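# Clamp the marked flat bar upright in the vise

## Task

Stand the marked flat bar upright in the vise so that the upper edge of the jaws lies along the middle of the line drawn on the bar, and tighten the vise until the bar is held firmly without help. When finished, nothing but the jaws (and, while still working, the robot's arms) may touch the bar, and the bar must not extend beyond either side of the jaws. Release the bar and move the arms away; a bar that stays in place only because the robot holds it does not count.

## Robot and tools

Robot: two six-joint arms with parallel grippers, left_arm and right_arm. In the scene frame the origin sits on the table top between the arms, +z is up, +x points out over the table, and left_arm is on the +y side. The names are labels only, not image sides. Bases: left_arm at (+0.020, +0.337, 0) m, quat_wxyz (+1.000, 0, 0, +0.021); right_arm at (+0.048, -0.247, 0) m, quat_wxyz (+0.998, 0, 0, +0.067). Each gripper's fingers point along its +z and close along its y; the reported hand point is between the finger pads, about 1 cm short of the tips, and may be off somewhat at long reach. A reference image called "vise manual" shows how the vise works; show_instructions displays it again.

Joint order, used in every row and every per-joint list: shoulder, elbow, waist, wrist pitch, wrist yaw, wrist roll. Stated ranges (rad): shoulder 0.000 to 3.142, elbow 0.000 to 3.019, waist -2.880 to 2.880, wrist pitch -1.693 to 1.571, wrist yaw -1.571 to 1.571, wrist roll -2.094 to 2.094. Real ends may differ by up to 0.019 rad.

A row is one flat list of 14 numbers, each in [-1, 1], covering both arms even if one stays still: left_arm's six joint values then its opening, then right_arm's six joint values then its opening. Joint values are offsets, not poses, scaled so 1.0 equals 1.32 rad shoulder, 1.276 elbow, 1.264 waist, 1.83 wrist pitch, 1.686 wrist yaw, 2.022 wrist roll. Opening is absolute: +1 fully open, -1 closed. An optional 12 further numbers in [0, 1] set stiffness (gain scale) per joint, left's six then right's six in the same joint order; they persist until changed.

execute_actions(actions): a list of up to 15 actions; each action is a list of up to 15 rows, one per 1/30 s step, the last row held to fill 15 steps. Offsets in every row are measured from the joint angles at the start of that action (for the first action, the last reported angles), not from the previous row. If any action would push a joint more than 0.019 rad beyond its range, that action is refused for both arms; if the first one fails or anything is malformed, the whole call does nothing. An empty list just reports state and images. Joints asked past their real end stop there and the result notes "joint sent to its limit".

move(target, speed, blocking): target is one row as above; offsets are taken from the Joint positions in the latest result that listed them. All joints travel so they finish together, over 0.5 to 10 s; speed (rad/s, 0.01 to 2, default 0.5) caps the joint with farthest to go. Moves do not avoid obstacles or the other arm. The result adds a "move:" line: ending (done, off_target, moving, held, fault), limits=held or limits=none, and each arm's joint farthest from target. blocking=false returns after 0.5 s; then use wait or stop before sending anything else. wait(seconds, 0 to 10) lets time pass holding the last command. stop brakes a running move. zoom_image(camera, region [x0, y0, x1, y1] in pixels, at most 504 square) enlarges part of a camera's last image. read_manual gives licence texts. finished_scene(scene) ends the given scene permanently; the goal must already hold and keep holding.

Results: per-arm hand position (m) and quat_wxyz; Joint positions and velocities per arm in joint order plus the finger gap in metres (0.094 open); Joint targets (where joints are now being driven); grip_measured on the command scale; joint torques (offset and noisy); step readings with HELD marks; notes such as "joint command not followed", MOTOR HOT or FAULT lines. Cameras: cam_high, cam_low (504x504), cam_left_wrist, cam_right_wrist (616x616 fisheye); calibrations are given but may be slightly off.

Motion limits: each joint's target is kept within a lead of its measured angle (waist 0.264, shoulder 0.32, elbow 0.276, wrist pitch 0.33, wrist yaw 0.186, wrist roll 0.522 rad), and targets that would shift a hand over 70 mm are scaled back, so big changes need several actions. Arms can sag under zero offsets; to hold one, send offsets back to the wanted angles first, then zeros.

Gripping: command an opening about 0.03 below grip_measured for a firm hold, less for a lighter one. Pads push roughly 50 to 62 N, less on thin parts. Brief tugs on held parts or pushes on loose ones may occur.

Avoid: dropping or knocking anything off the table, the arms striking or pressing each other, fast impacts and hard shoves, and long heavy holding that overheats motors (100 °C cuts the arm). Prefer smooth, economical motion.

Each tool is called as a command line: name --argument value for each argument, lists and objects as JSON in quotes; but a table of rows of numbers goes row by row, as --pt "numbers of a row", without its own name.

## Session

execute_actions --actions '[]'

Scene clock: 0.00 s.
left_arm: end_effector_position=(+0.7924, -0.2389, +0.2488) grip_measured=+1.000 end_effector_quat_wxyz=(+0.680, +0.043, +0.703, -0.206) | right_arm: end_effector_position=(+0.5298, -0.6822, +0.3218) grip_measured=+1.000 end_effector_quat_wxyz=(-0.069, -0.569, +0.783, -0.240)
Joint names: [shoulder, elbow, waist, wrist pitch, wrist yaw, wrist roll]
Joint positions: left_arm=[ 2.427  2.214 -0.742  0.222 -0.345 -0.231  0.094] | right_arm=[ 1.782  1.921 -0.8   -1.269  0.258 -1.981  0.094]
Joint velocities: left_arm=[ 0.015 -0.022 -0.024 -0.017  0.066 -0.037  0.   ] | right_arm=[-0.005  0.002 -0.015  0.002  0.022 -0.022  0.   ]
Joint torques (N m, as the arm reports them, + toward a larger angle): no reading
Joint targets: left_arm=[2.434 2.241 -0.742 0.226 -0.345 -0.231] | right_arm=[1.785 1.946 -0.800 -1.267 0.258 -1.981]
Joint stiffness scale: left_arm=[1. 1. 1. 1. 1. 1.] | right_arm=[1. 1. 1. 1. 1. 1.]
camera_calibration (this result's frames):
cam_left_wrist: T_world_to_cam=[[-0.348754, -0.90816, 0.231551, 0.00172622], [-0.603012, 0.0283033, -0.79723, 0.687014], [0.717459, -0.417665, -0.557503, -0.405351], [0, 0, 0, 1]] pos_world=[0.705703, -0.187178, 0.321324]
cam_right_wrist: T_world_to_cam=[[0.924921, -0.237936, 0.296492, -0.750559], [-0.374324, -0.43388, 0.81953, -0.357816], [-0.0663536, -0.868985, -0.49037, -0.279858], [0, 0, 0, 1]] pos_world=[0.541699, -0.577026, 0.378541]

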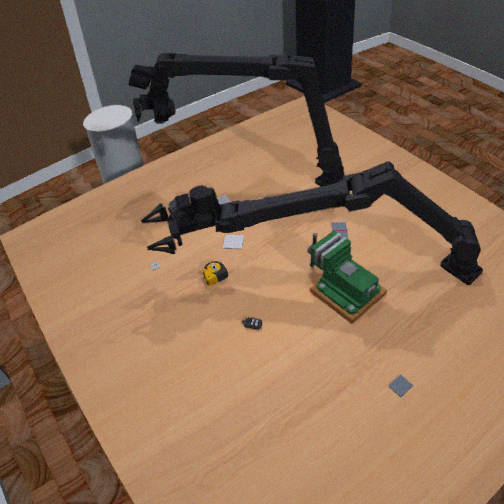

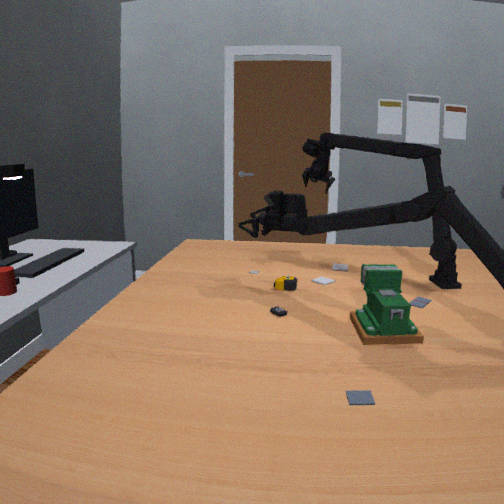

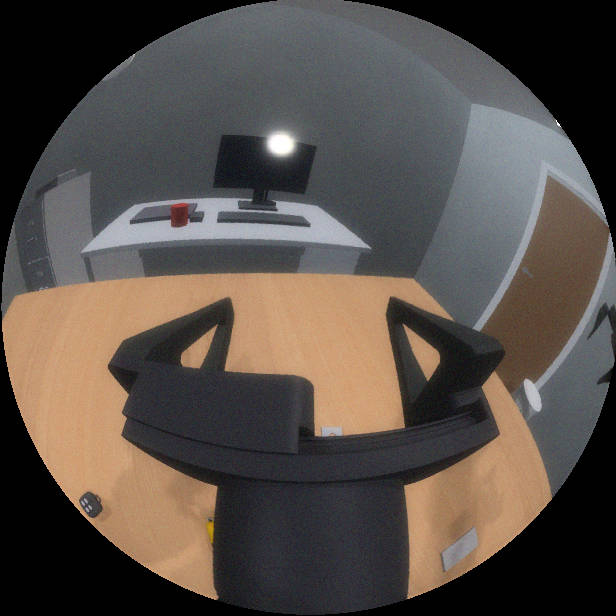

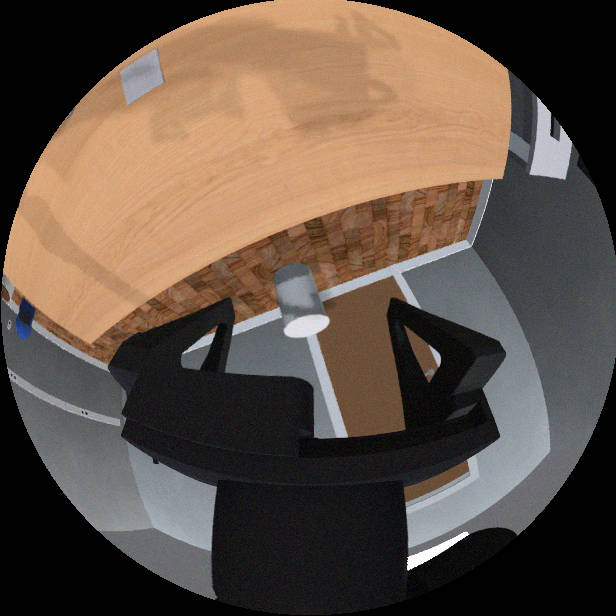

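zoom_image --camera "cam_high" --region '[280, 200, 420, 340]'

zoom_image --camera "cam_low" --region '[300, 240, 460, 360]'

Region (280, 200, 420, 340) of cam_high's 504x504 image, scaled by 3.600, with more detail than that image has.

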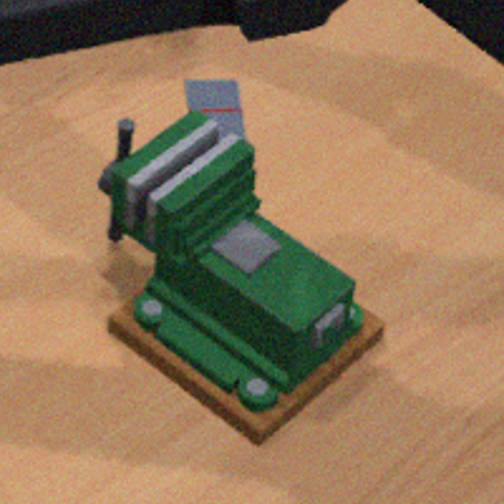

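Region (300, 240, 460, 360) of cam_low's 504x504 image, scaled by 3.150, with more detail than that image has; it fills the top 378 rows of this view, and the rest is white.

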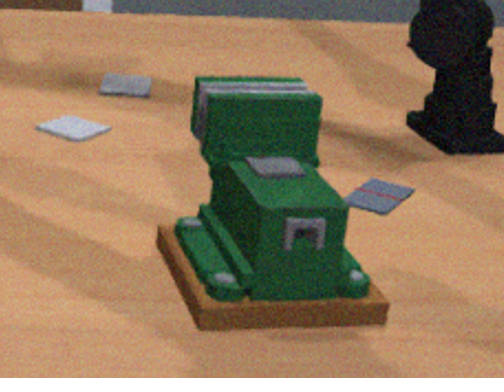

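move --target '[-0.724, -0.925, -0.40, -0.735, 0.205, 0.62, 1.0, 0.0, -0.70, 0.24, 0.984, -0.988, 0.88, 1.0]' --speed 1.2

Scene clock: 36.53 s.
left_arm: end_effector_position=(+0.1651, -0.0384, +0.1044) grip_measured=+1.000 end_effector_quat_wxyz=(+0.010, +0.895, +0.447, -0.000) | right_arm: end_effector_position=(+0.6187, -0.2846, +0.2027) grip_measured=+1.000 end_effector_quat_wxyz=(+0.599, -0.355, +0.627, +0.350)
Joint names: [shoulder, elbow, waist, wrist pitch, wrist yaw, wrist roll]
Joint positions: left_arm=[ 1.472  1.029 -1.243 -1.107 -0.002  1.015  0.094] | right_arm=[ 1.782  1.033 -0.5    0.515 -1.406 -0.218  0.094]
Joint velocities: left_arm=[-0.005 -0.007  0.005 -0.012 -0.037  0.022  0.   ] | right_arm=[-0.005 -0.012 -0.005  0.002 -0.066  0.007  0.   ]
Joint torques (N m, as the arm reports them, + toward a larger angle): left_arm=[-12.23   8.61  -0.24  -0.76   0.25   0.02] | right_arm=[-16.33   8.49   0.92   2.56  -0.36   0.11]
Joint targets: left_arm=[1.472 1.034 -1.248 -1.123 0.001 1.023] | right_arm=[1.782 1.028 -0.496 0.531 -1.408 -0.202]
Joint stiffness scale: left_arm=[1. 1. 1. 1. 1. 1.] | right_arm=[1. 1. 1. 1. 1. 1.]
move: done; limits=none; left_arm: farthest joint: the wrist pitch, 0.016 radians from its target (1.345 radians at the start); right_arm: farthest joint: the wrist pitch, 0.017 radians from its target (1.801 radians at the start)
camera_calibration (this result's frames):
cam_left_wrist: T_world_to_cam=[[-0.798986, 0.601285, -0.00880815, 0.155878], [0.487937, 0.656791, 0.574929, -0.111232], [0.351482, 0.455063, -0.818156, 0.169089], [0, 0, 0, 1]] pos_world=[0.119387, -0.0976173, 0.203665]
cam_right_wrist: T_world_to_cam=[[0.865643, -0.500485, -0.013294, -0.678177], [-0.315548, -0.524773, -0.790596, 0.209759], [0.388705, 0.688569, -0.612193, 0.199467], [0, 0, 0, 1]] pos_world=[0.575714, -0.366689, 0.278931]

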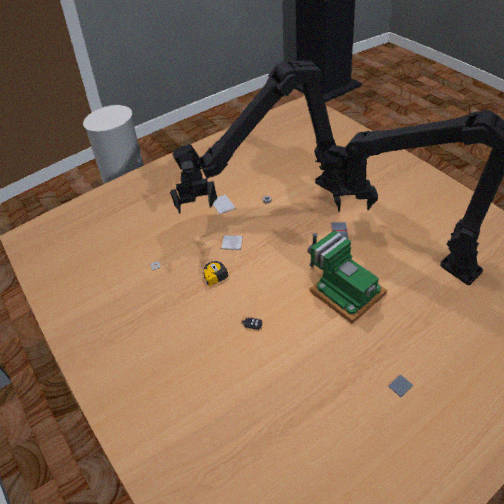

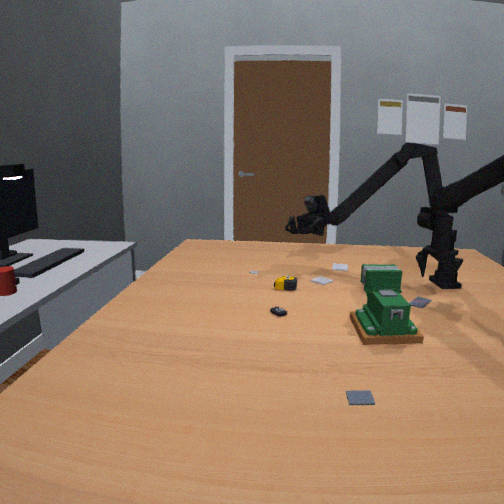

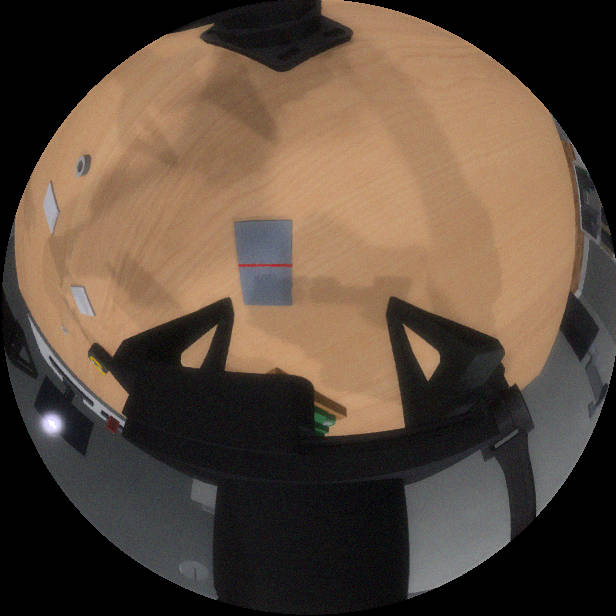

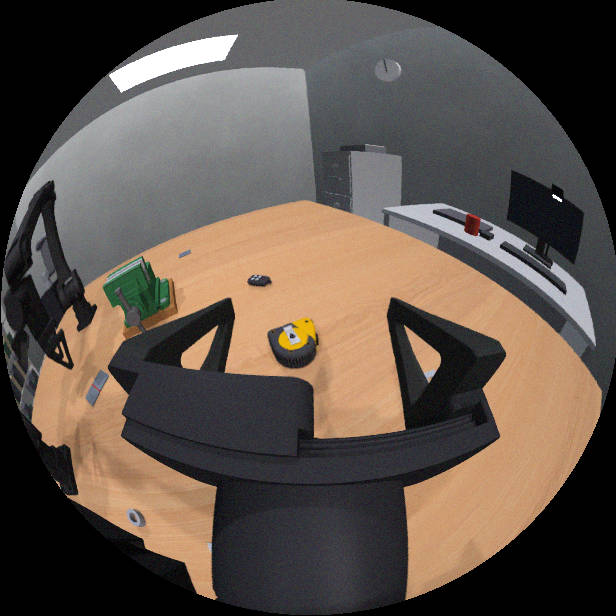

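zoom_image --camera "cam_left_wrist" --region '[210, 200, 330, 320]'

Region (210, 200, 330, 320) of cam_left_wrist's 616x616 image, scaled by 4.200, with more detail than that image has.

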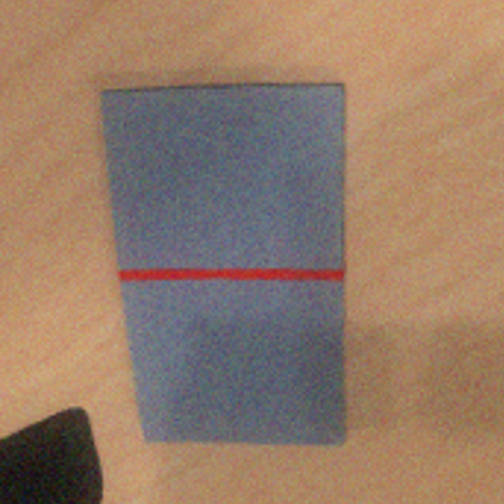

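move --target '[0.186, 0.0615, 0.025, 0.098, 0.002, 0.030, 0.6, 0.083, -0.404, 0.0, 0.463, -0.028, 0.0, 0.2]' --speed 0.8

Scene clock: 51.23 s.
left_arm: end_effector_position=(+0.1876, -0.0746, +0.0240) grip_measured=+0.603 end_effector_quat_wxyz=(-0.006, +0.902, +0.431, +0.001) | right_arm: end_effector_position=(+0.4602, -0.2226, +0.1000) grip_measured=+0.202 end_effector_quat_wxyz=(+0.641, -0.429, +0.562, +0.298)
Joint names: [shoulder, elbow, waist, wrist pitch, wrist yaw, wrist roll]
Joint positions: left_arm=[ 1.705  1.068 -1.225 -0.946 -0.001  1.068  0.075] | right_arm=[ 1.868  0.521 -0.5    1.347 -1.452 -0.217  0.056]
Joint velocities: left_arm=[-0.015  0.017  0.005  0.002  0.022  0.022 -0.   ] | right_arm=[ 0.015 -0.007 -0.015  0.007  0.007 -0.066  0.   ]
Joint torques (N m, as the arm reports them, + toward a larger angle): left_arm=[-10.9   10.01   1.84   0.48   0.28   0.02] | right_arm=[-10.06   3.27   0.66   2.47  -0.16  -0.03]
Joint targets: left_arm=[1.718 1.107 -1.211 -0.928 0.002 1.076] | right_arm=[1.892 0.518 -0.500 1.363 -1.453 -0.218]
Joint stiffness scale: left_arm=[1. 1. 1. 1. 1. 1.] | right_arm=[1. 1. 1. 1. 1. 1.]
move: off_target (left_arm, right_arm); limits=none; left_arm: farthest joint: the elbow, 0.039 radians from its target (0.079 radians at the start); right_arm: farthest joint: the shoulder, 0.024 radians from its target (0.109 radians at the start)
camera_calibration (this result's frames):
cam_left_wrist: T_world_to_cam=[[-0.777335, 0.62881, 0.0186629, 0.192247], [0.517297, 0.622037, 0.58777, -0.0606571], [0.357987, 0.466548, -0.808813, 0.111307], [0, 0, 0, 1]] pos_world=[0.140971, -0.135086, 0.122091]
cam_right_wrist: T_world_to_cam=[[0.865454, -0.452622, 0.214764, -0.523356], [-0.115172, -0.596949, -0.79397, 0.00314857], [0.487571, 0.662409, -0.568761, 0.0999058], [0, 0, 0, 1]] pos_world=[0.404592, -0.301181, 0.17172]

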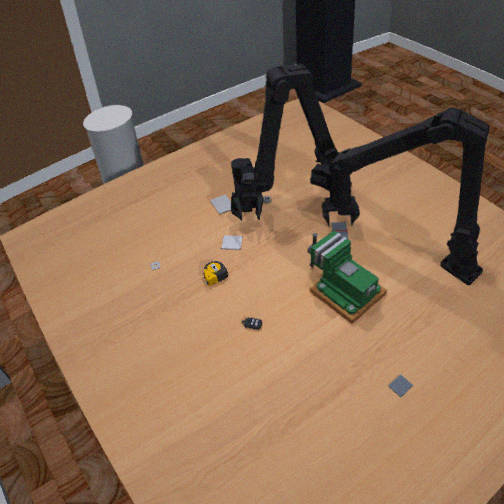

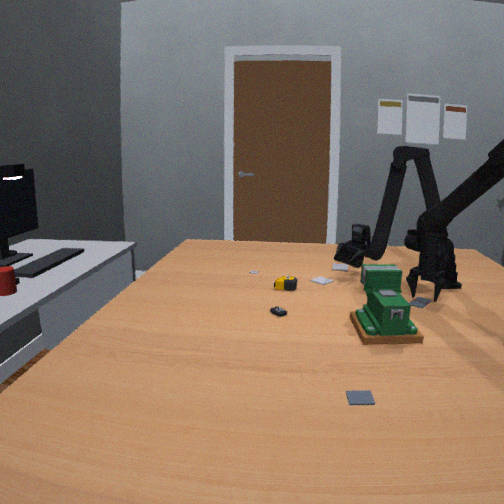

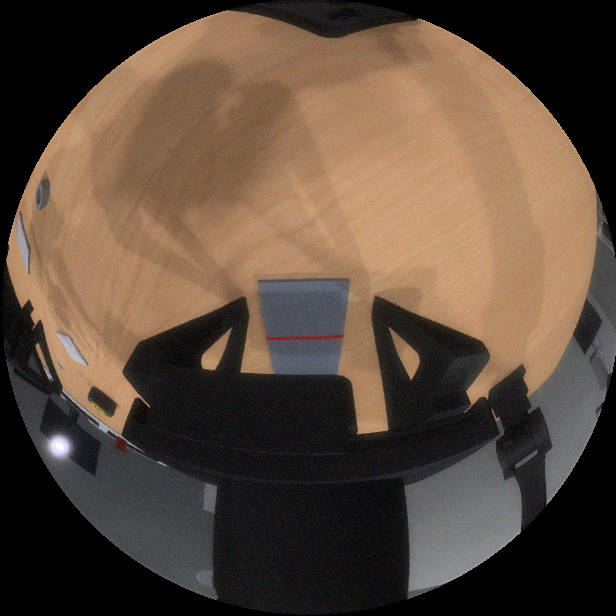

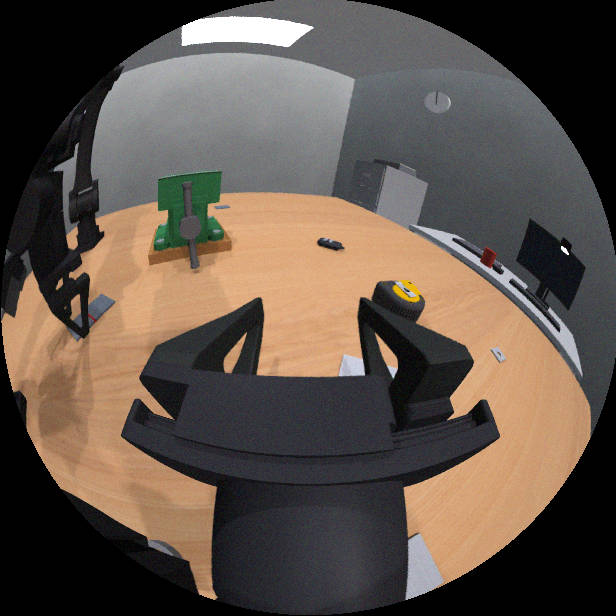

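move --target '[0.025, -0.014, 0.0205, 0.035, 0.001, 0.009, 0.6, 0.018, -0.002, 0.0, 0.009, 0.0, 0.0, 0.2]' --speed 0.1

zoom_image --camera "cam_left_wrist" --region '[220, 250, 400, 390]'

zoom_image --camera "cam_right_wrist" --region '[40, 150, 260, 350]'

Scene clock: 58.60 s.
left_arm: end_effector_position=(+0.1940, -0.0789, +0.0208) grip_measured=+0.603 end_effector_quat_wxyz=(+0.012, +0.903, +0.430, +0.000) | right_arm: end_effector_position=(+0.4602, -0.2226, +0.1000) grip_measured=+0.202 end_effector_quat_wxyz=(+0.641, -0.429, +0.562, +0.298)
Joint names: [shoulder, elbow, waist, wrist pitch, wrist yaw, wrist roll]
Joint positions: left_arm=[ 1.705  1.059 -1.215 -0.901 -0.001  1.079  0.075] | right_arm=[ 1.868  0.521 -0.5    1.347 -1.452 -0.217  0.056]
Joint velocities: left_arm=[ 0.005 -0.002  0.005 -0.017 -0.007 -0.007  0.001] | right_arm=[-0.005 -0.017 -0.005 -0.012 -0.022 -0.081 -0.001]
Joint torques (N m, as the arm reports them, + toward a larger angle): left_arm=[-10.8    6.73   1.83   0.47   0.24  -0.05] | right_arm=[-9.69  3.31  0.63  2.49 -0.11 -0.02]
Joint targets: left_arm=[1.738 1.051 -1.199 -0.882 0.000 1.086] | right_arm=[1.892 0.518 -0.500 1.363 -1.452 -0.217]
Joint stiffness scale: left_arm=[1. 1. 1. 1. 1. 1.] | right_arm=[1. 1. 1. 1. 1. 1.]
move: off_target (left_arm, right_arm); limits=none; left_arm: farthest joint: the shoulder, 0.033 radians from its target (0.033 radians at the start); right_arm: farthest joint: the shoulder, 0.024 radians from its target (0.024 radians at the start)
camera_calibration (this result's frames):
cam_left_wrist: T_world_to_cam=[[-0.776659, 0.62981, -0.0118658, 0.200604], [0.510266, 0.640064, 0.574411, -0.056332], [0.369364, 0.440066, -0.818481, 0.10435], [0, 0, 0, 1]] pos_world=[0.146002, -0.136207, 0.120147]
cam_right_wrist: T_world_to_cam=[[0.865454, -0.452622, 0.214764, -0.523356], [-0.115172, -0.596949, -0.79397, 0.00314857], [0.487571, 0.662409, -0.568761, 0.0999058], [0, 0, 0, 1]] pos_world=[0.404592, -0.301181, 0.17172]

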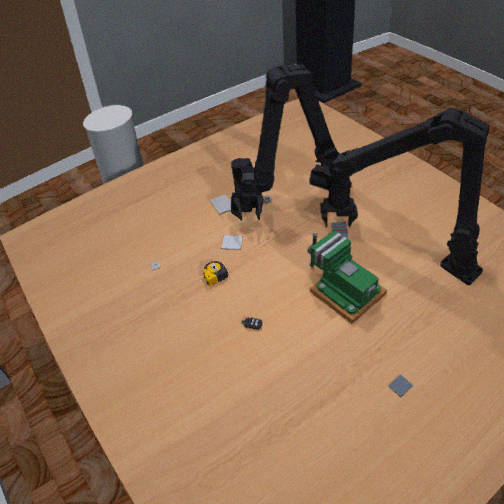

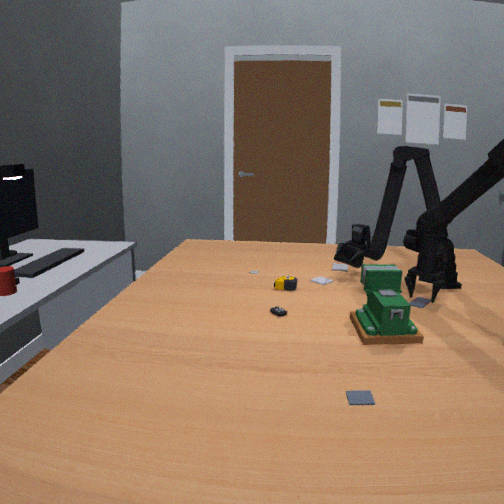

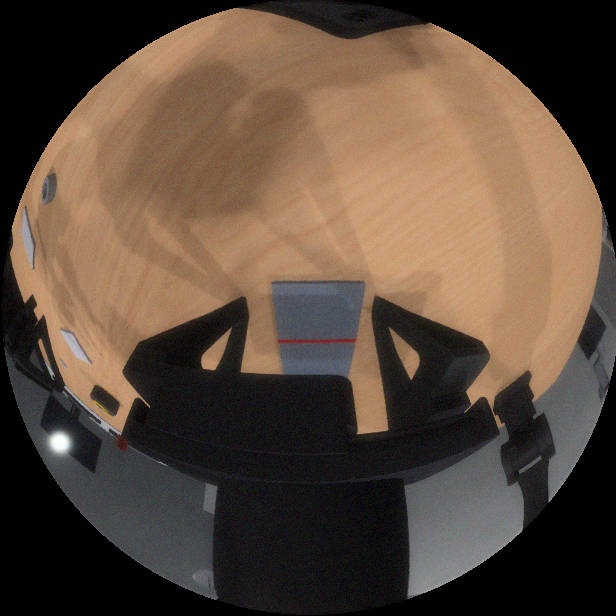

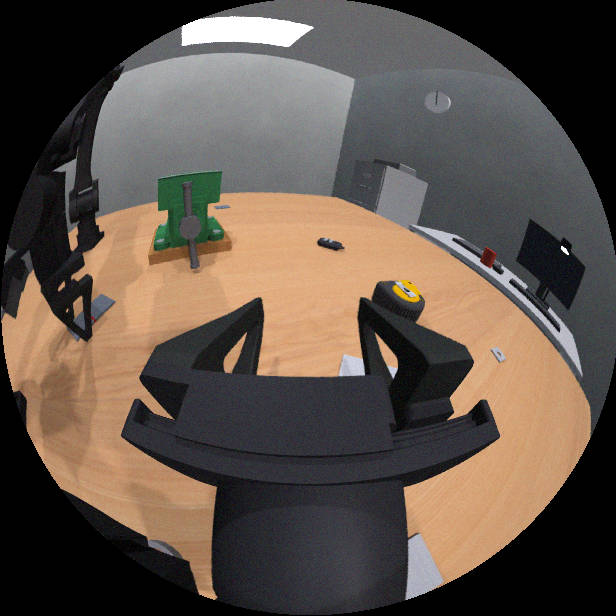

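Region (220, 250, 400, 390) of cam_left_wrist's 616x616 image, scaled by 2.800, with more detail than that image has.

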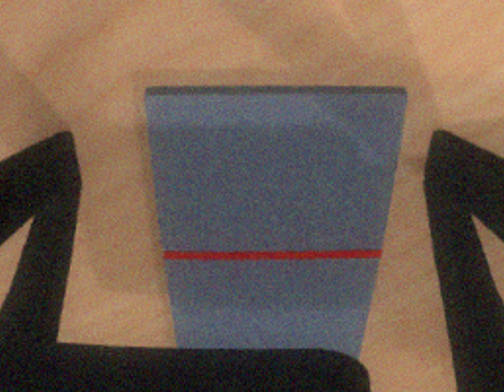

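Region (40, 150, 260, 350) of cam_right_wrist's 616x616 image, scaled by 2.291, with more detail than that image has; it fills the top 458 rows of this view, and the rest is white.

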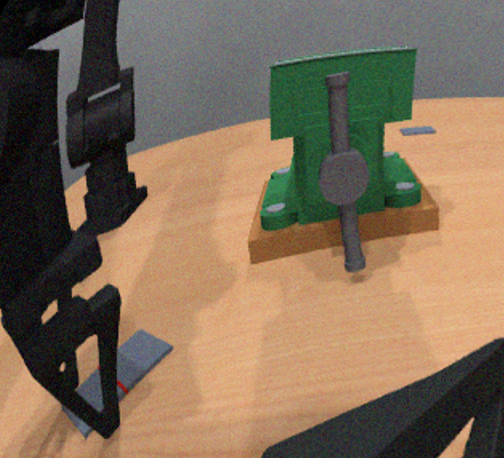

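move --target '[0.034, -0.006, -0.012, 0.010, 0.001, 0.004, 0.3, 0.018, -0.002, 0.0, 0.009, 0.0, 0.0, 0.2]' --speed 0.1

zoom_image --camera "cam_left_wrist" --region '[220, 250, 400, 390]'

zoom_image --camera "cam_right_wrist" --region '[40, 260, 140, 350]'

Scene clock: 68.03 s.
left_arm: end_effector_position=(+0.1940, -0.0788, +0.0205) grip_measured=+0.303 end_effector_quat_wxyz=(+0.011, +0.903, +0.430, +0.000) | right_arm: end_effector_position=(+0.4602, -0.2226, +0.1000) grip_measured=+0.202 end_effector_quat_wxyz=(+0.641, -0.429, +0.562, +0.298)
Joint names: [shoulder, elbow, waist, wrist pitch, wrist yaw, wrist roll]
Joint positions: left_arm=[ 1.706  1.059 -1.215 -0.901 -0.001  1.079  0.061] | right_arm=[ 1.868  0.521 -0.5    1.347 -1.452 -0.217  0.056]
Joint velocities: left_arm=[-0.005 -0.002  0.005  0.002 -0.007 -0.007 -0.   ] | right_arm=[ 0.005  0.007  0.005 -0.007 -0.022 -0.022 -0.   ]
Joint torques (N m, as the arm reports them, + toward a larger angle): left_arm=[-9.99  6.63 -1.4   0.77  0.28 -0.01] | right_arm=[-9.71  3.3   0.61  2.49 -0.11 -0.02]
Joint targets: left_arm=[1.750 1.051 -1.230 -0.883 0.000 1.087] | right_arm=[1.892 0.518 -0.500 1.363 -1.452 -0.217]
Joint stiffness scale: left_arm=[1. 1. 1. 1. 1. 1.] | right_arm=[1. 1. 1. 1. 1. 1.]
move: off_target (left_arm, right_arm); limits=none; left_arm: farthest joint: the shoulder, 0.044 radians from its target (0.045 radians at the start); right_arm: farthest joint: the shoulder, 0.024 radians from its target (0.024 radians at the start)
camera_calibration (this result's frames):
cam_left_wrist: T_world_to_cam=[[-0.776662, 0.629818, -0.0111933, 0.200514], [0.510435, 0.639659, 0.57471, -0.056248], [0.369122, 0.440642, -0.818281, 0.104149], [0, 0, 0, 1]] pos_world=[0.145999, -0.1362, 0.119794]
cam_right_wrist: T_world_to_cam=[[0.865454, -0.452622, 0.214764, -0.523356], [-0.115172, -0.596949, -0.79397, 0.00314857], [0.487571, 0.662409, -0.568761, 0.0999058], [0, 0, 0, 1]] pos_world=[0.404592, -0.301181, 0.17172]

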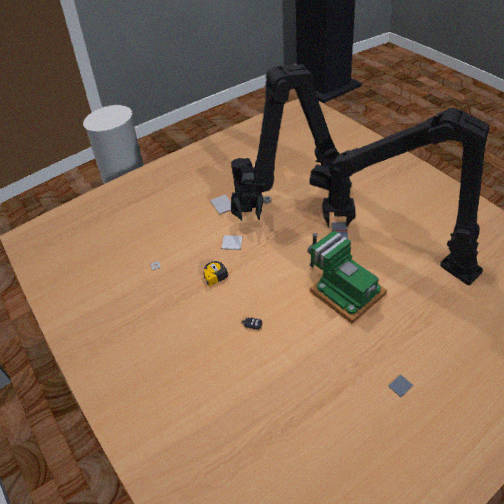

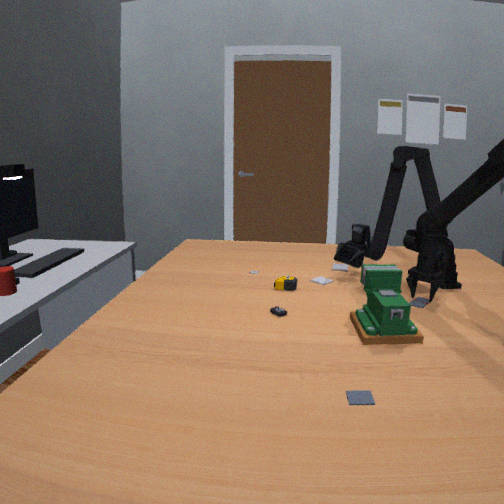

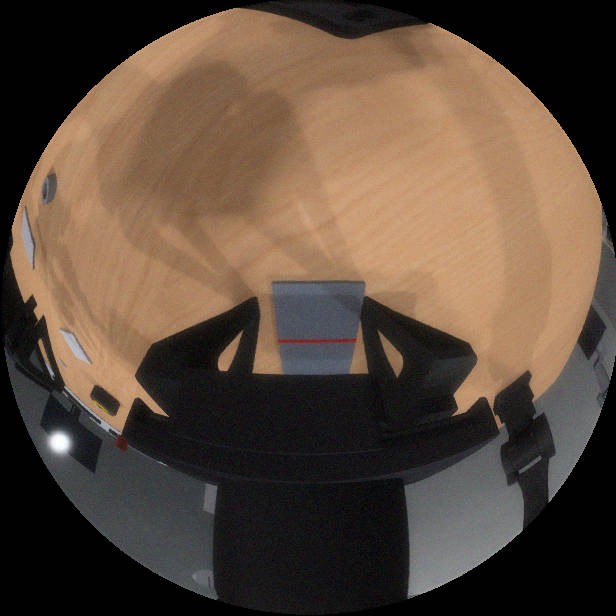

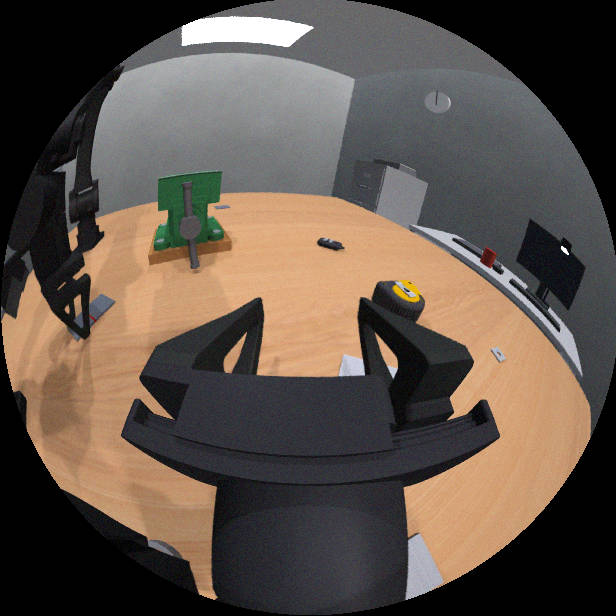

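Region (220, 250, 400, 390) of cam_left_wrist's 616x616 image, scaled by 2.800, with more detail than that image has.

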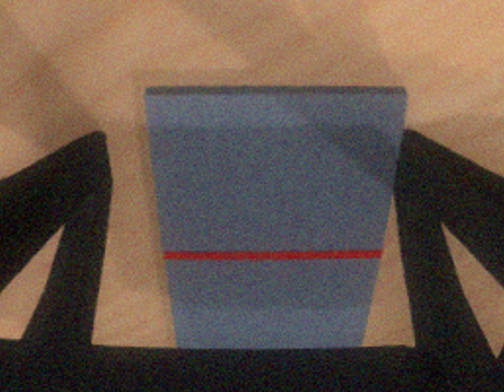

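Region (40, 260, 140, 350) of cam_right_wrist's 616x616 image, scaled by 5.040, with more detail than that image has; it fills the top 454 rows of this view, and the rest is white.

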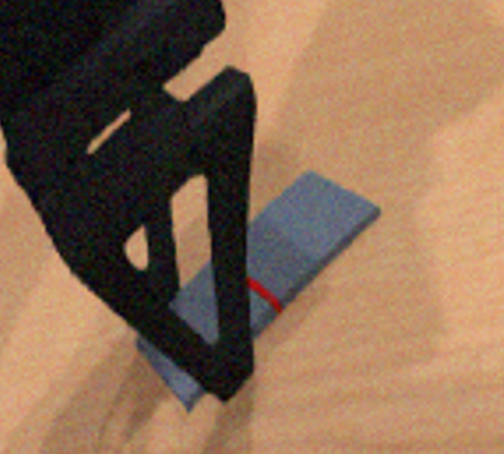

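execute_actions --actions '[[[0.034, -0.006, 0.0, 0.010, 0.001, 0.004, 0.2, 0.018, -0.002, 0.0, 0.009, 0.0, 0.0, 0.2],[0.034, -0.006, 0.0, 0.010, 0.001, 0.004, 0.17, 0.018, -0.002, 0.0, 0.009, 0.0, 0.0, 0.2],[0.034, -0.006, 0.0, 0.010, 0.001, 0.004, 0.14, 0.018, -0.002, 0.0, 0.009, 0.0, 0.0, 0.2],[0.034, -0.006, 0.0, 0.010, 0.001, 0.004, 0.12, 0.018, -0.002, 0.0, 0.009, 0.0, 0.0, 0.2],[0.034, -0.006, 0.0, 0.010, 0.001, 0.004, 0.10, 0.018, -0.002, 0.0, 0.009, 0.0, 0.0, 0.2],[0.034, -0.006, 0.0, 0.010, 0.001, 0.004, 0.08, 0.018, -0.002, 0.0, 0.009, 0.0, 0.0, 0.2]]]'

zoom_image --camera "cam_left_wrist" --region '[220, 250, 400, 390]'

Scene clock: 71.77 s.
left_arm: end_effector_position=(+0.1945, -0.0798, +0.0202) grip_measured=+0.087 end_effector_quat_wxyz=(+0.013, +0.903, +0.430, +0.000) | right_arm: end_effector_position=(+0.4602, -0.2226, +0.1000) grip_measured=+0.202 end_effector_quat_wxyz=(+0.641, -0.429, +0.562, +0.298)
Joint names: [shoulder, elbow, waist, wrist pitch, wrist yaw, wrist roll]
Joint positions: left_arm=[ 1.707  1.059 -1.215 -0.896 -0.002  1.079  0.051] | right_arm=[ 1.868  0.521 -0.5    1.347 -1.452 -0.217  0.056]
Joint velocities: left_arm=[-0.005  0.002 -0.005 -0.002 -0.007  0.007 -0.001] | right_arm=[-0.015 -0.012 -0.034 -0.007  0.022 -0.066 -0.001]
Joint torques (N m, as the arm reports them, + toward a larger angle): left_arm=[-10.03   6.51  -1.09   0.43   0.28   0.03] | right_arm=[-9.71  3.31  0.63  2.5  -0.11 -0.02]
Joint targets: left_arm=[1.751 1.051 -1.215 -0.883 0.000 1.087] | right_arm=[1.892 0.518 -0.500 1.363 -1.452 -0.217]
Joint stiffness scale: left_arm=[1. 1. 1. 1. 1. 1.] | right_arm=[1. 1. 1. 1. 1. 1.]
Step readings (joint positions):
0: left_arm=[1.706 1.059 -1.215 -0.901 -0.001 1.079] | right_arm=[1.868 0.521 -0.500 1.347 -1.452 -0.217]
1: left_arm=[1.706 1.059 -1.215 -0.901 -0.001 1.079] | right_arm=[1.868 0.521 -0.500 1.347 -1.452 -0.217]
2: left_arm=[1.707 1.059 -1.215 -0.899 -0.002 1.079] | right_arm=[1.868 0.521 -0.500 1.347 -1.452 -0.217]
4: left_arm=[1.707 1.059 -1.215 -0.896 -0.002 1.079] | right_arm=[1.868 0.521 -0.500 1.347 -1.452 -0.217]
8: left_arm=[1.707 1.059 -1.215 -0.896 -0.002 1.079] | right_arm=[1.868 0.521 -0.500 1.347 -1.452 -0.217]
15: Joint positions above
camera_calibration (this result's frames):
cam_left_wrist: T_world_to_cam=[[-0.776643, 0.629756, -0.0152521, 0.201646], [0.509087, 0.641721, 0.573607, -0.0552767], [0.37102, 0.437724, -0.818988, 0.103549], [0, 0, 0, 1]] pos_world=[0.146329, -0.136841, 0.119588]
cam_right_wrist: T_world_to_cam=[[0.865454, -0.452622, 0.214764, -0.523356], [-0.115172, -0.596949, -0.79397, 0.00314857], [0.487571, 0.662409, -0.568761, 0.0999058], [0, 0, 0, 1]] pos_world=[0.404592, -0.301181, 0.17172]

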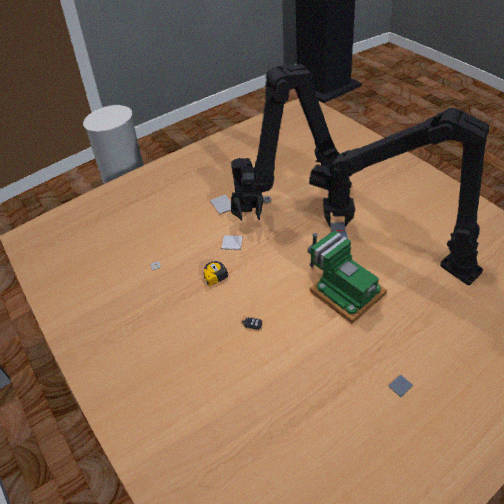

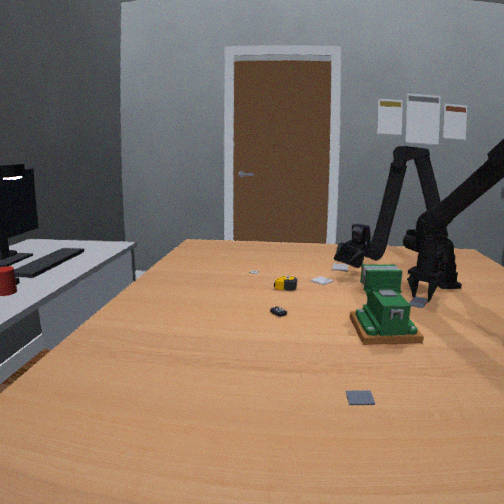

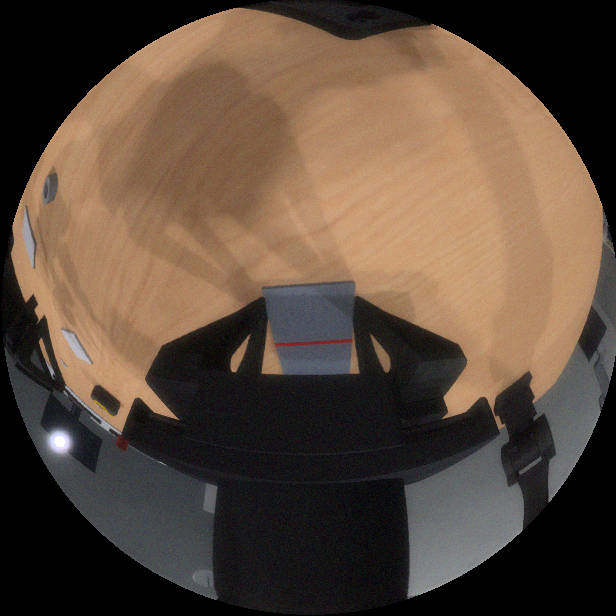

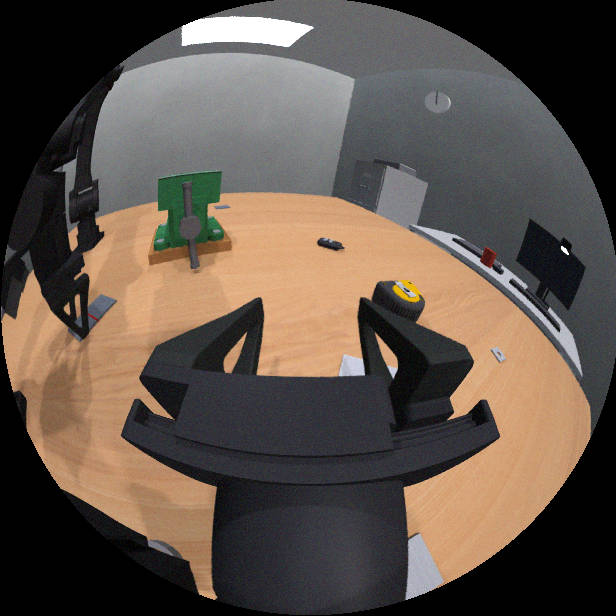

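Region (220, 250, 400, 390) of cam_left_wrist's 616x616 image, scaled by 2.800, with more detail than that image has.

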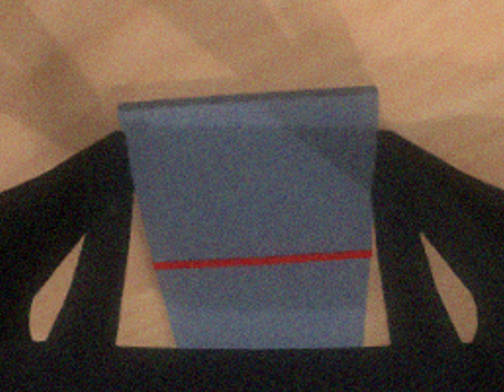

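execute_actions --actions '[[[0.03, -0.006, 0.0, 0.007, 0.001, 0.004, 0.06, 0.018, -0.002, 0.0, 0.009, 0.0, 0.0, 0.2],[0.03, -0.006, 0.0, 0.007, 0.001, 0.004, 0.045, 0.018, -0.002, 0.0, 0.009, 0.0, 0.0, 0.2],[0.03, -0.006, 0.0, 0.007, 0.001, 0.004, 0.03, 0.018, -0.002, 0.0, 0.009, 0.0, 0.0, 0.2],[0.03, -0.006, 0.0, 0.007, 0.001, 0.004, 0.015, 0.018, -0.002, 0.0, 0.009, 0.0, 0.0, 0.2],[0.03, -0.006, 0.0, 0.007, 0.001, 0.004, 0.0, 0.018, -0.002, 0.0, 0.009, 0.0, 0.0, 0.2]]]'

zoom_image --camera "cam_left_wrist" --region '[220, 250, 400, 390]'

Scene clock: 73.67 s.
left_arm: end_effector_position=(+0.1945, -0.0798, +0.0202) grip_measured=+0.051 end_effector_quat_wxyz=(+0.013, +0.903, +0.430, +0.000) | right_arm: end_effector_position=(+0.4602, -0.2226, +0.1000) grip_measured=+0.202 end_effector_quat_wxyz=(+0.641, -0.429, +0.562, +0.298)
Joint names: [shoulder, elbow, waist, wrist pitch, wrist yaw, wrist roll]
Joint positions: left_arm=[ 1.707  1.059 -1.215 -0.896 -0.002  1.079  0.049] | right_arm=[ 1.868  0.521 -0.5    1.347 -1.452 -0.217  0.056]
Joint velocities: left_arm=[-0.005 -0.007 -0.005 -0.002 -0.007 -0.051 -0.   ] | right_arm=[-0.005 -0.007 -0.005  0.012  0.007 -0.007 -0.   ]
Joint torques (N m, as the arm reports them, + toward a larger angle): left_arm=[-11.13   6.98  -0.31   0.27   0.28  -0.04] | right_arm=[-9.69  3.3   0.63  2.49 -0.11 -0.02]
Joint targets: left_arm=[1.746 1.051 -1.215 -0.883 -0.000 1.087] | right_arm=[1.892 0.518 -0.500 1.363 -1.452 -0.217]
Joint stiffness scale: left_arm=[1. 1. 1. 1. 1. 1.] | right_arm=[1. 1. 1. 1. 1. 1.]
Step readings (joint positions):
0: left_arm=[1.707 1.059 -1.215 -0.896 -0.002 1.079] | right_arm=[1.868 0.521 -0.500 1.347 -1.452 -0.217]
1: left_arm=[1.707 1.059 -1.215 -0.896 -0.002 1.079] | right_arm=[1.868 0.521 -0.500 1.347 -1.452 -0.217]
2: left_arm=[1.707 1.059 -1.215 -0.896 -0.002 1.079] | right_arm=[1.868 0.521 -0.500 1.347 -1.452 -0.217]
4: left_arm=[1.707 1.059 -1.215 -0.896 -0.002 1.079] | right_arm=[1.868 0.521 -0.500 1.347 -1.452 -0.217]
8: left_arm=[1.707 1.059 -1.215 -0.896 -0.002 1.079] | right_arm=[1.868 0.521 -0.500 1.347 -1.452 -0.217]
15: Joint positions above
camera_calibration (this result's frames):
cam_left_wrist: T_world_to_cam=[[-0.776643, 0.629756, -0.0152521, 0.201646], [0.509087, 0.641721, 0.573607, -0.0552767], [0.37102, 0.437724, -0.818988, 0.103549], [0, 0, 0, 1]] pos_world=[0.146329, -0.136841, 0.119588]
cam_right_wrist: T_world_to_cam=[[0.865454, -0.452622, 0.214764, -0.523356], [-0.115172, -0.596949, -0.79397, 0.00314857], [0.487571, 0.662409, -0.568761, 0.0999058], [0, 0, 0, 1]] pos_world=[0.404592, -0.301181, 0.17172]

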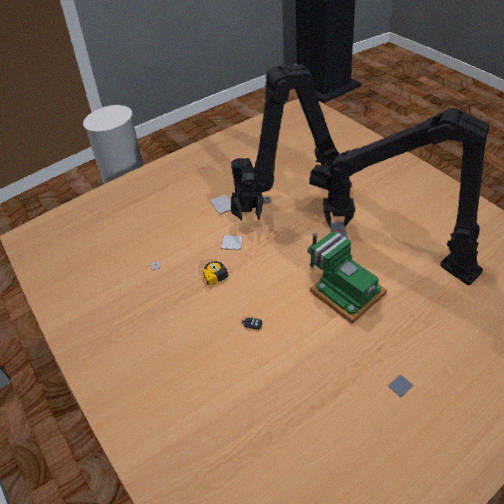

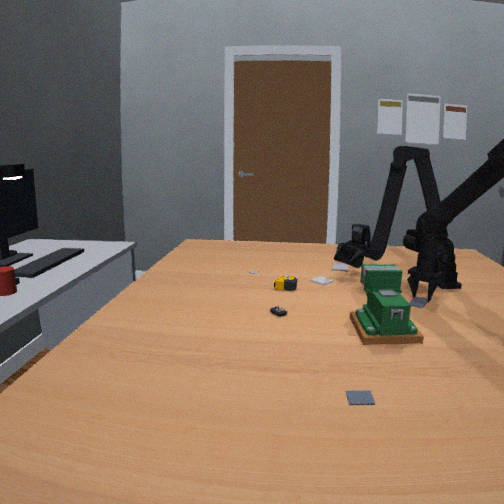

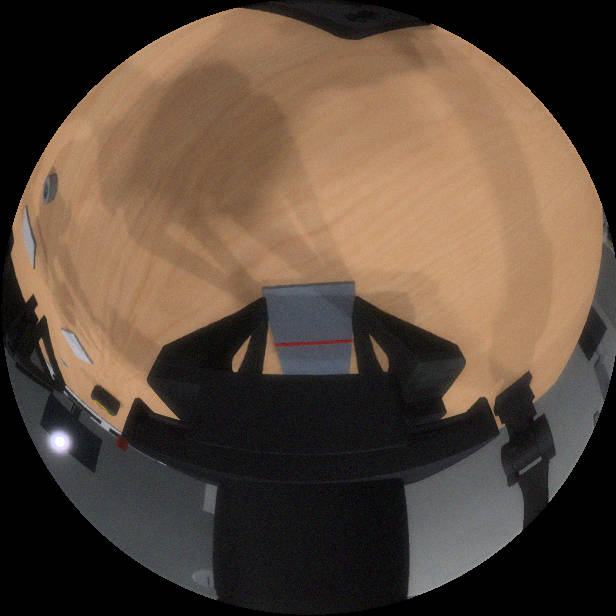

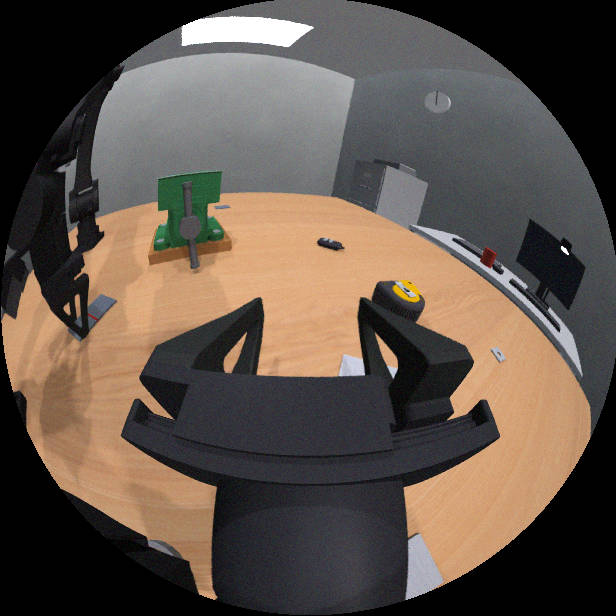

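Region (220, 250, 400, 390) of cam_left_wrist's 616x616 image, scaled by 2.800, with more detail than that image has.

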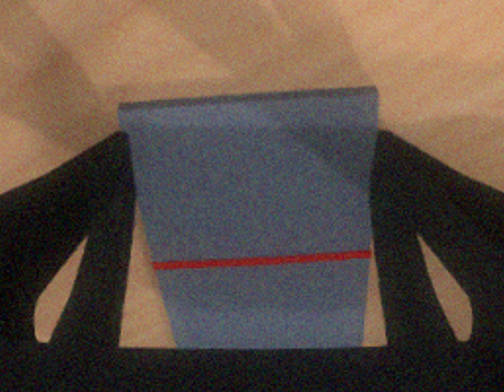

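execute_actions --actions '[[[0.015, -0.004, 0.0, 0.005, 0.001, 0.0, 0.2, 0.018, -0.002, 0.0, 0.009, 0.0, 0.0, 0.2],[0.015, -0.004, 0.0, 0.005, 0.001, 0.0, 0.2, 0.018, -0.002, 0.0, 0.009, 0.0, 0.0, 0.2],[0.015, -0.004, 0.0, 0.005, 0.001, 0.0, 0.2, 0.018, -0.002, 0.0, 0.009, 0.0, 0.0, 0.2],[0.015, -0.004, 0.0, 0.005, 0.001, 0.0, 0.2, 0.018, -0.002, 0.0, 0.009, 0.0, 0.0, 0.2],[0.015, -0.004, 0.0, 0.005, 0.001, -0.008, 0.2, 0.018, -0.002, 0.0, 0.009, 0.0, 0.0, 0.2],[0.015, -0.004, 0.0, 0.005, 0.001, -0.016, 0.2, 0.018, -0.002, 0.0, 0.009, 0.0, 0.0, 0.2],[0.015, -0.004, 0.0, 0.005, 0.001, -0.024, 0.2, 0.018, -0.002, 0.0, 0.009, 0.0, 0.0, 0.2],[0.015, -0.004, 0.0, 0.005, 0.001, -0.032, 0.2, 0.018, -0.002, 0.0, 0.009, 0.0, 0.0, 0.2],[0.015, -0.004, 0.0, 0.005, 0.001, -0.041, 0.2, 0.018, -0.002, 0.0, 0.009, 0.0, 0.0, 0.2]]]'

zoom_image --camera "cam_left_wrist" --region '[220, 250, 400, 390]'

Scene clock: 78.10 s.
left_arm: end_effector_position=(+0.1941, -0.0800, +0.0204) grip_measured=+0.197 end_effector_quat_wxyz=(+0.013, +0.889, +0.457, -0.001) | right_arm: end_effector_position=(+0.4602, -0.2226, +0.1000) grip_measured=+0.202 end_effector_quat_wxyz=(+0.641, -0.429, +0.562, +0.298)
Joint names: [shoulder, elbow, waist, wrist pitch, wrist yaw, wrist roll]
Joint positions: left_arm=[ 1.706  1.059 -1.215 -0.896  0.001  1.018  0.056] | right_arm=[ 1.868  0.521 -0.5    1.347 -1.452 -0.217  0.056]
Joint velocities: left_arm=[-0.005  0.007 -0.015 -0.012 -0.081 -0.081 -0.   ] | right_arm=[-0.005 -0.007  0.005  0.012 -0.037 -0.022 -0.001]
Joint torques (N m, as the arm reports them, + toward a larger angle): left_arm=[-12.12   6.92   0.31   0.1    0.2   -0.16] | right_arm=[-9.73  3.31  0.66  2.5  -0.11 -0.02]
Joint targets: left_arm=[1.726 1.054 -1.215 -0.887 -0.000 0.996] | right_arm=[1.892 0.518 -0.500 1.363 -1.452 -0.217]
Joint stiffness scale: left_arm=[1. 1. 1. 1. 1. 1.] | right_arm=[1. 1. 1. 1. 1. 1.]
Step readings (joint positions):
0: left_arm=[1.707 1.059 -1.215 -0.896 -0.002 1.079] | right_arm=[1.868 0.521 -0.500 1.347 -1.452 -0.217]
1: left_arm=[1.707 1.059 -1.215 -0.896 -0.002 1.079] | right_arm=[1.868 0.521 -0.500 1.347 -1.452 -0.217]
2: left_arm=[1.706 1.059 -1.215 -0.896 -0.002 1.079] | right_arm=[1.868 0.521 -0.500 1.347 -1.452 -0.217]
4: left_arm=[1.706 1.059 -1.215 -0.896 -0.001 1.079] | right_arm=[1.868 0.521 -0.500 1.347 -1.452 -0.217]
8: left_arm=[1.706 1.059 -1.215 -0.896 0.000 1.061] | right_arm=[1.868 0.521 -0.500 1.347 -1.452 -0.217]
15: Joint positions above
camera_calibration (this result's frames):
cam_left_wrist: T_world_to_cam=[[-0.813389, 0.581564, -0.0134804, 0.204708], [0.471447, 0.672598, 0.570394, -0.0451807], [0.340788, 0.457597, -0.821261, 0.111434], [0, 0, 0, 1]] pos_world=[0.149832, -0.139655, 0.120047]
cam_right_wrist: T_world_to_cam=[[0.865454, -0.452622, 0.214764, -0.523356], [-0.115172, -0.596949, -0.79397, 0.00314857], [0.487571, 0.662409, -0.568761, 0.0999058], [0, 0, 0, 1]] pos_world=[0.404592, -0.301181, 0.17172]

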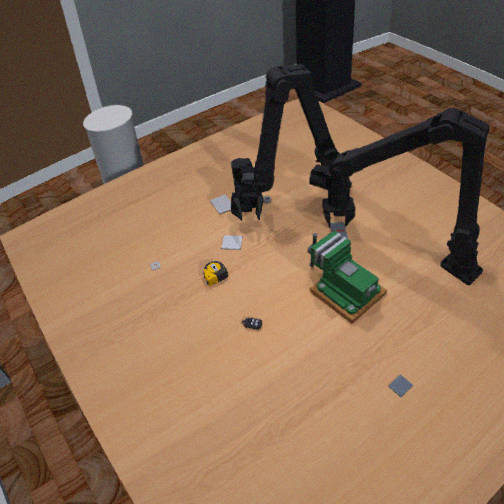

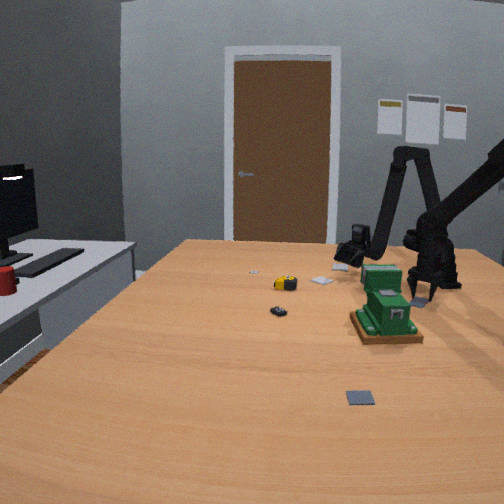

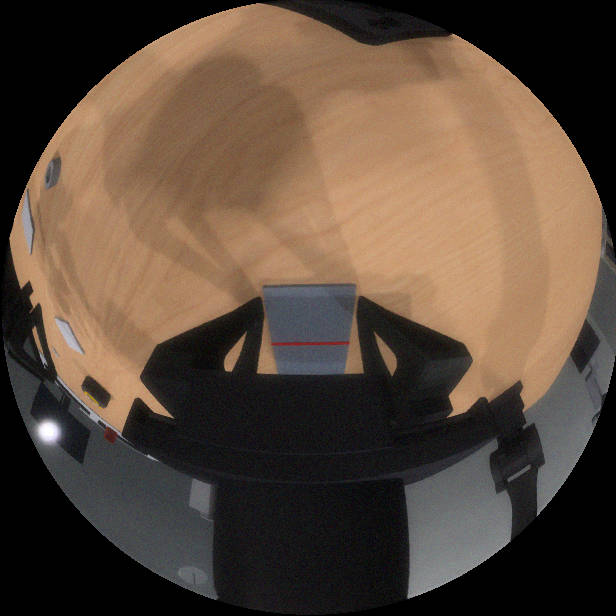

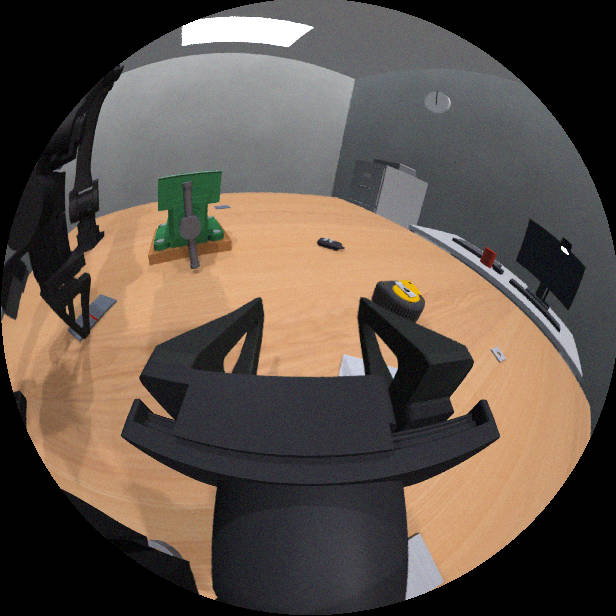

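Region (220, 250, 400, 390) of cam_left_wrist's 616x616 image, scaled by 2.800, with more detail than that image has.

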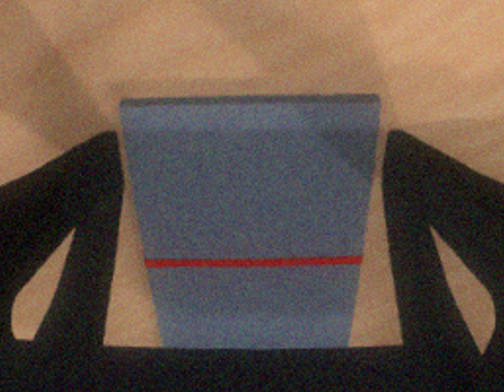

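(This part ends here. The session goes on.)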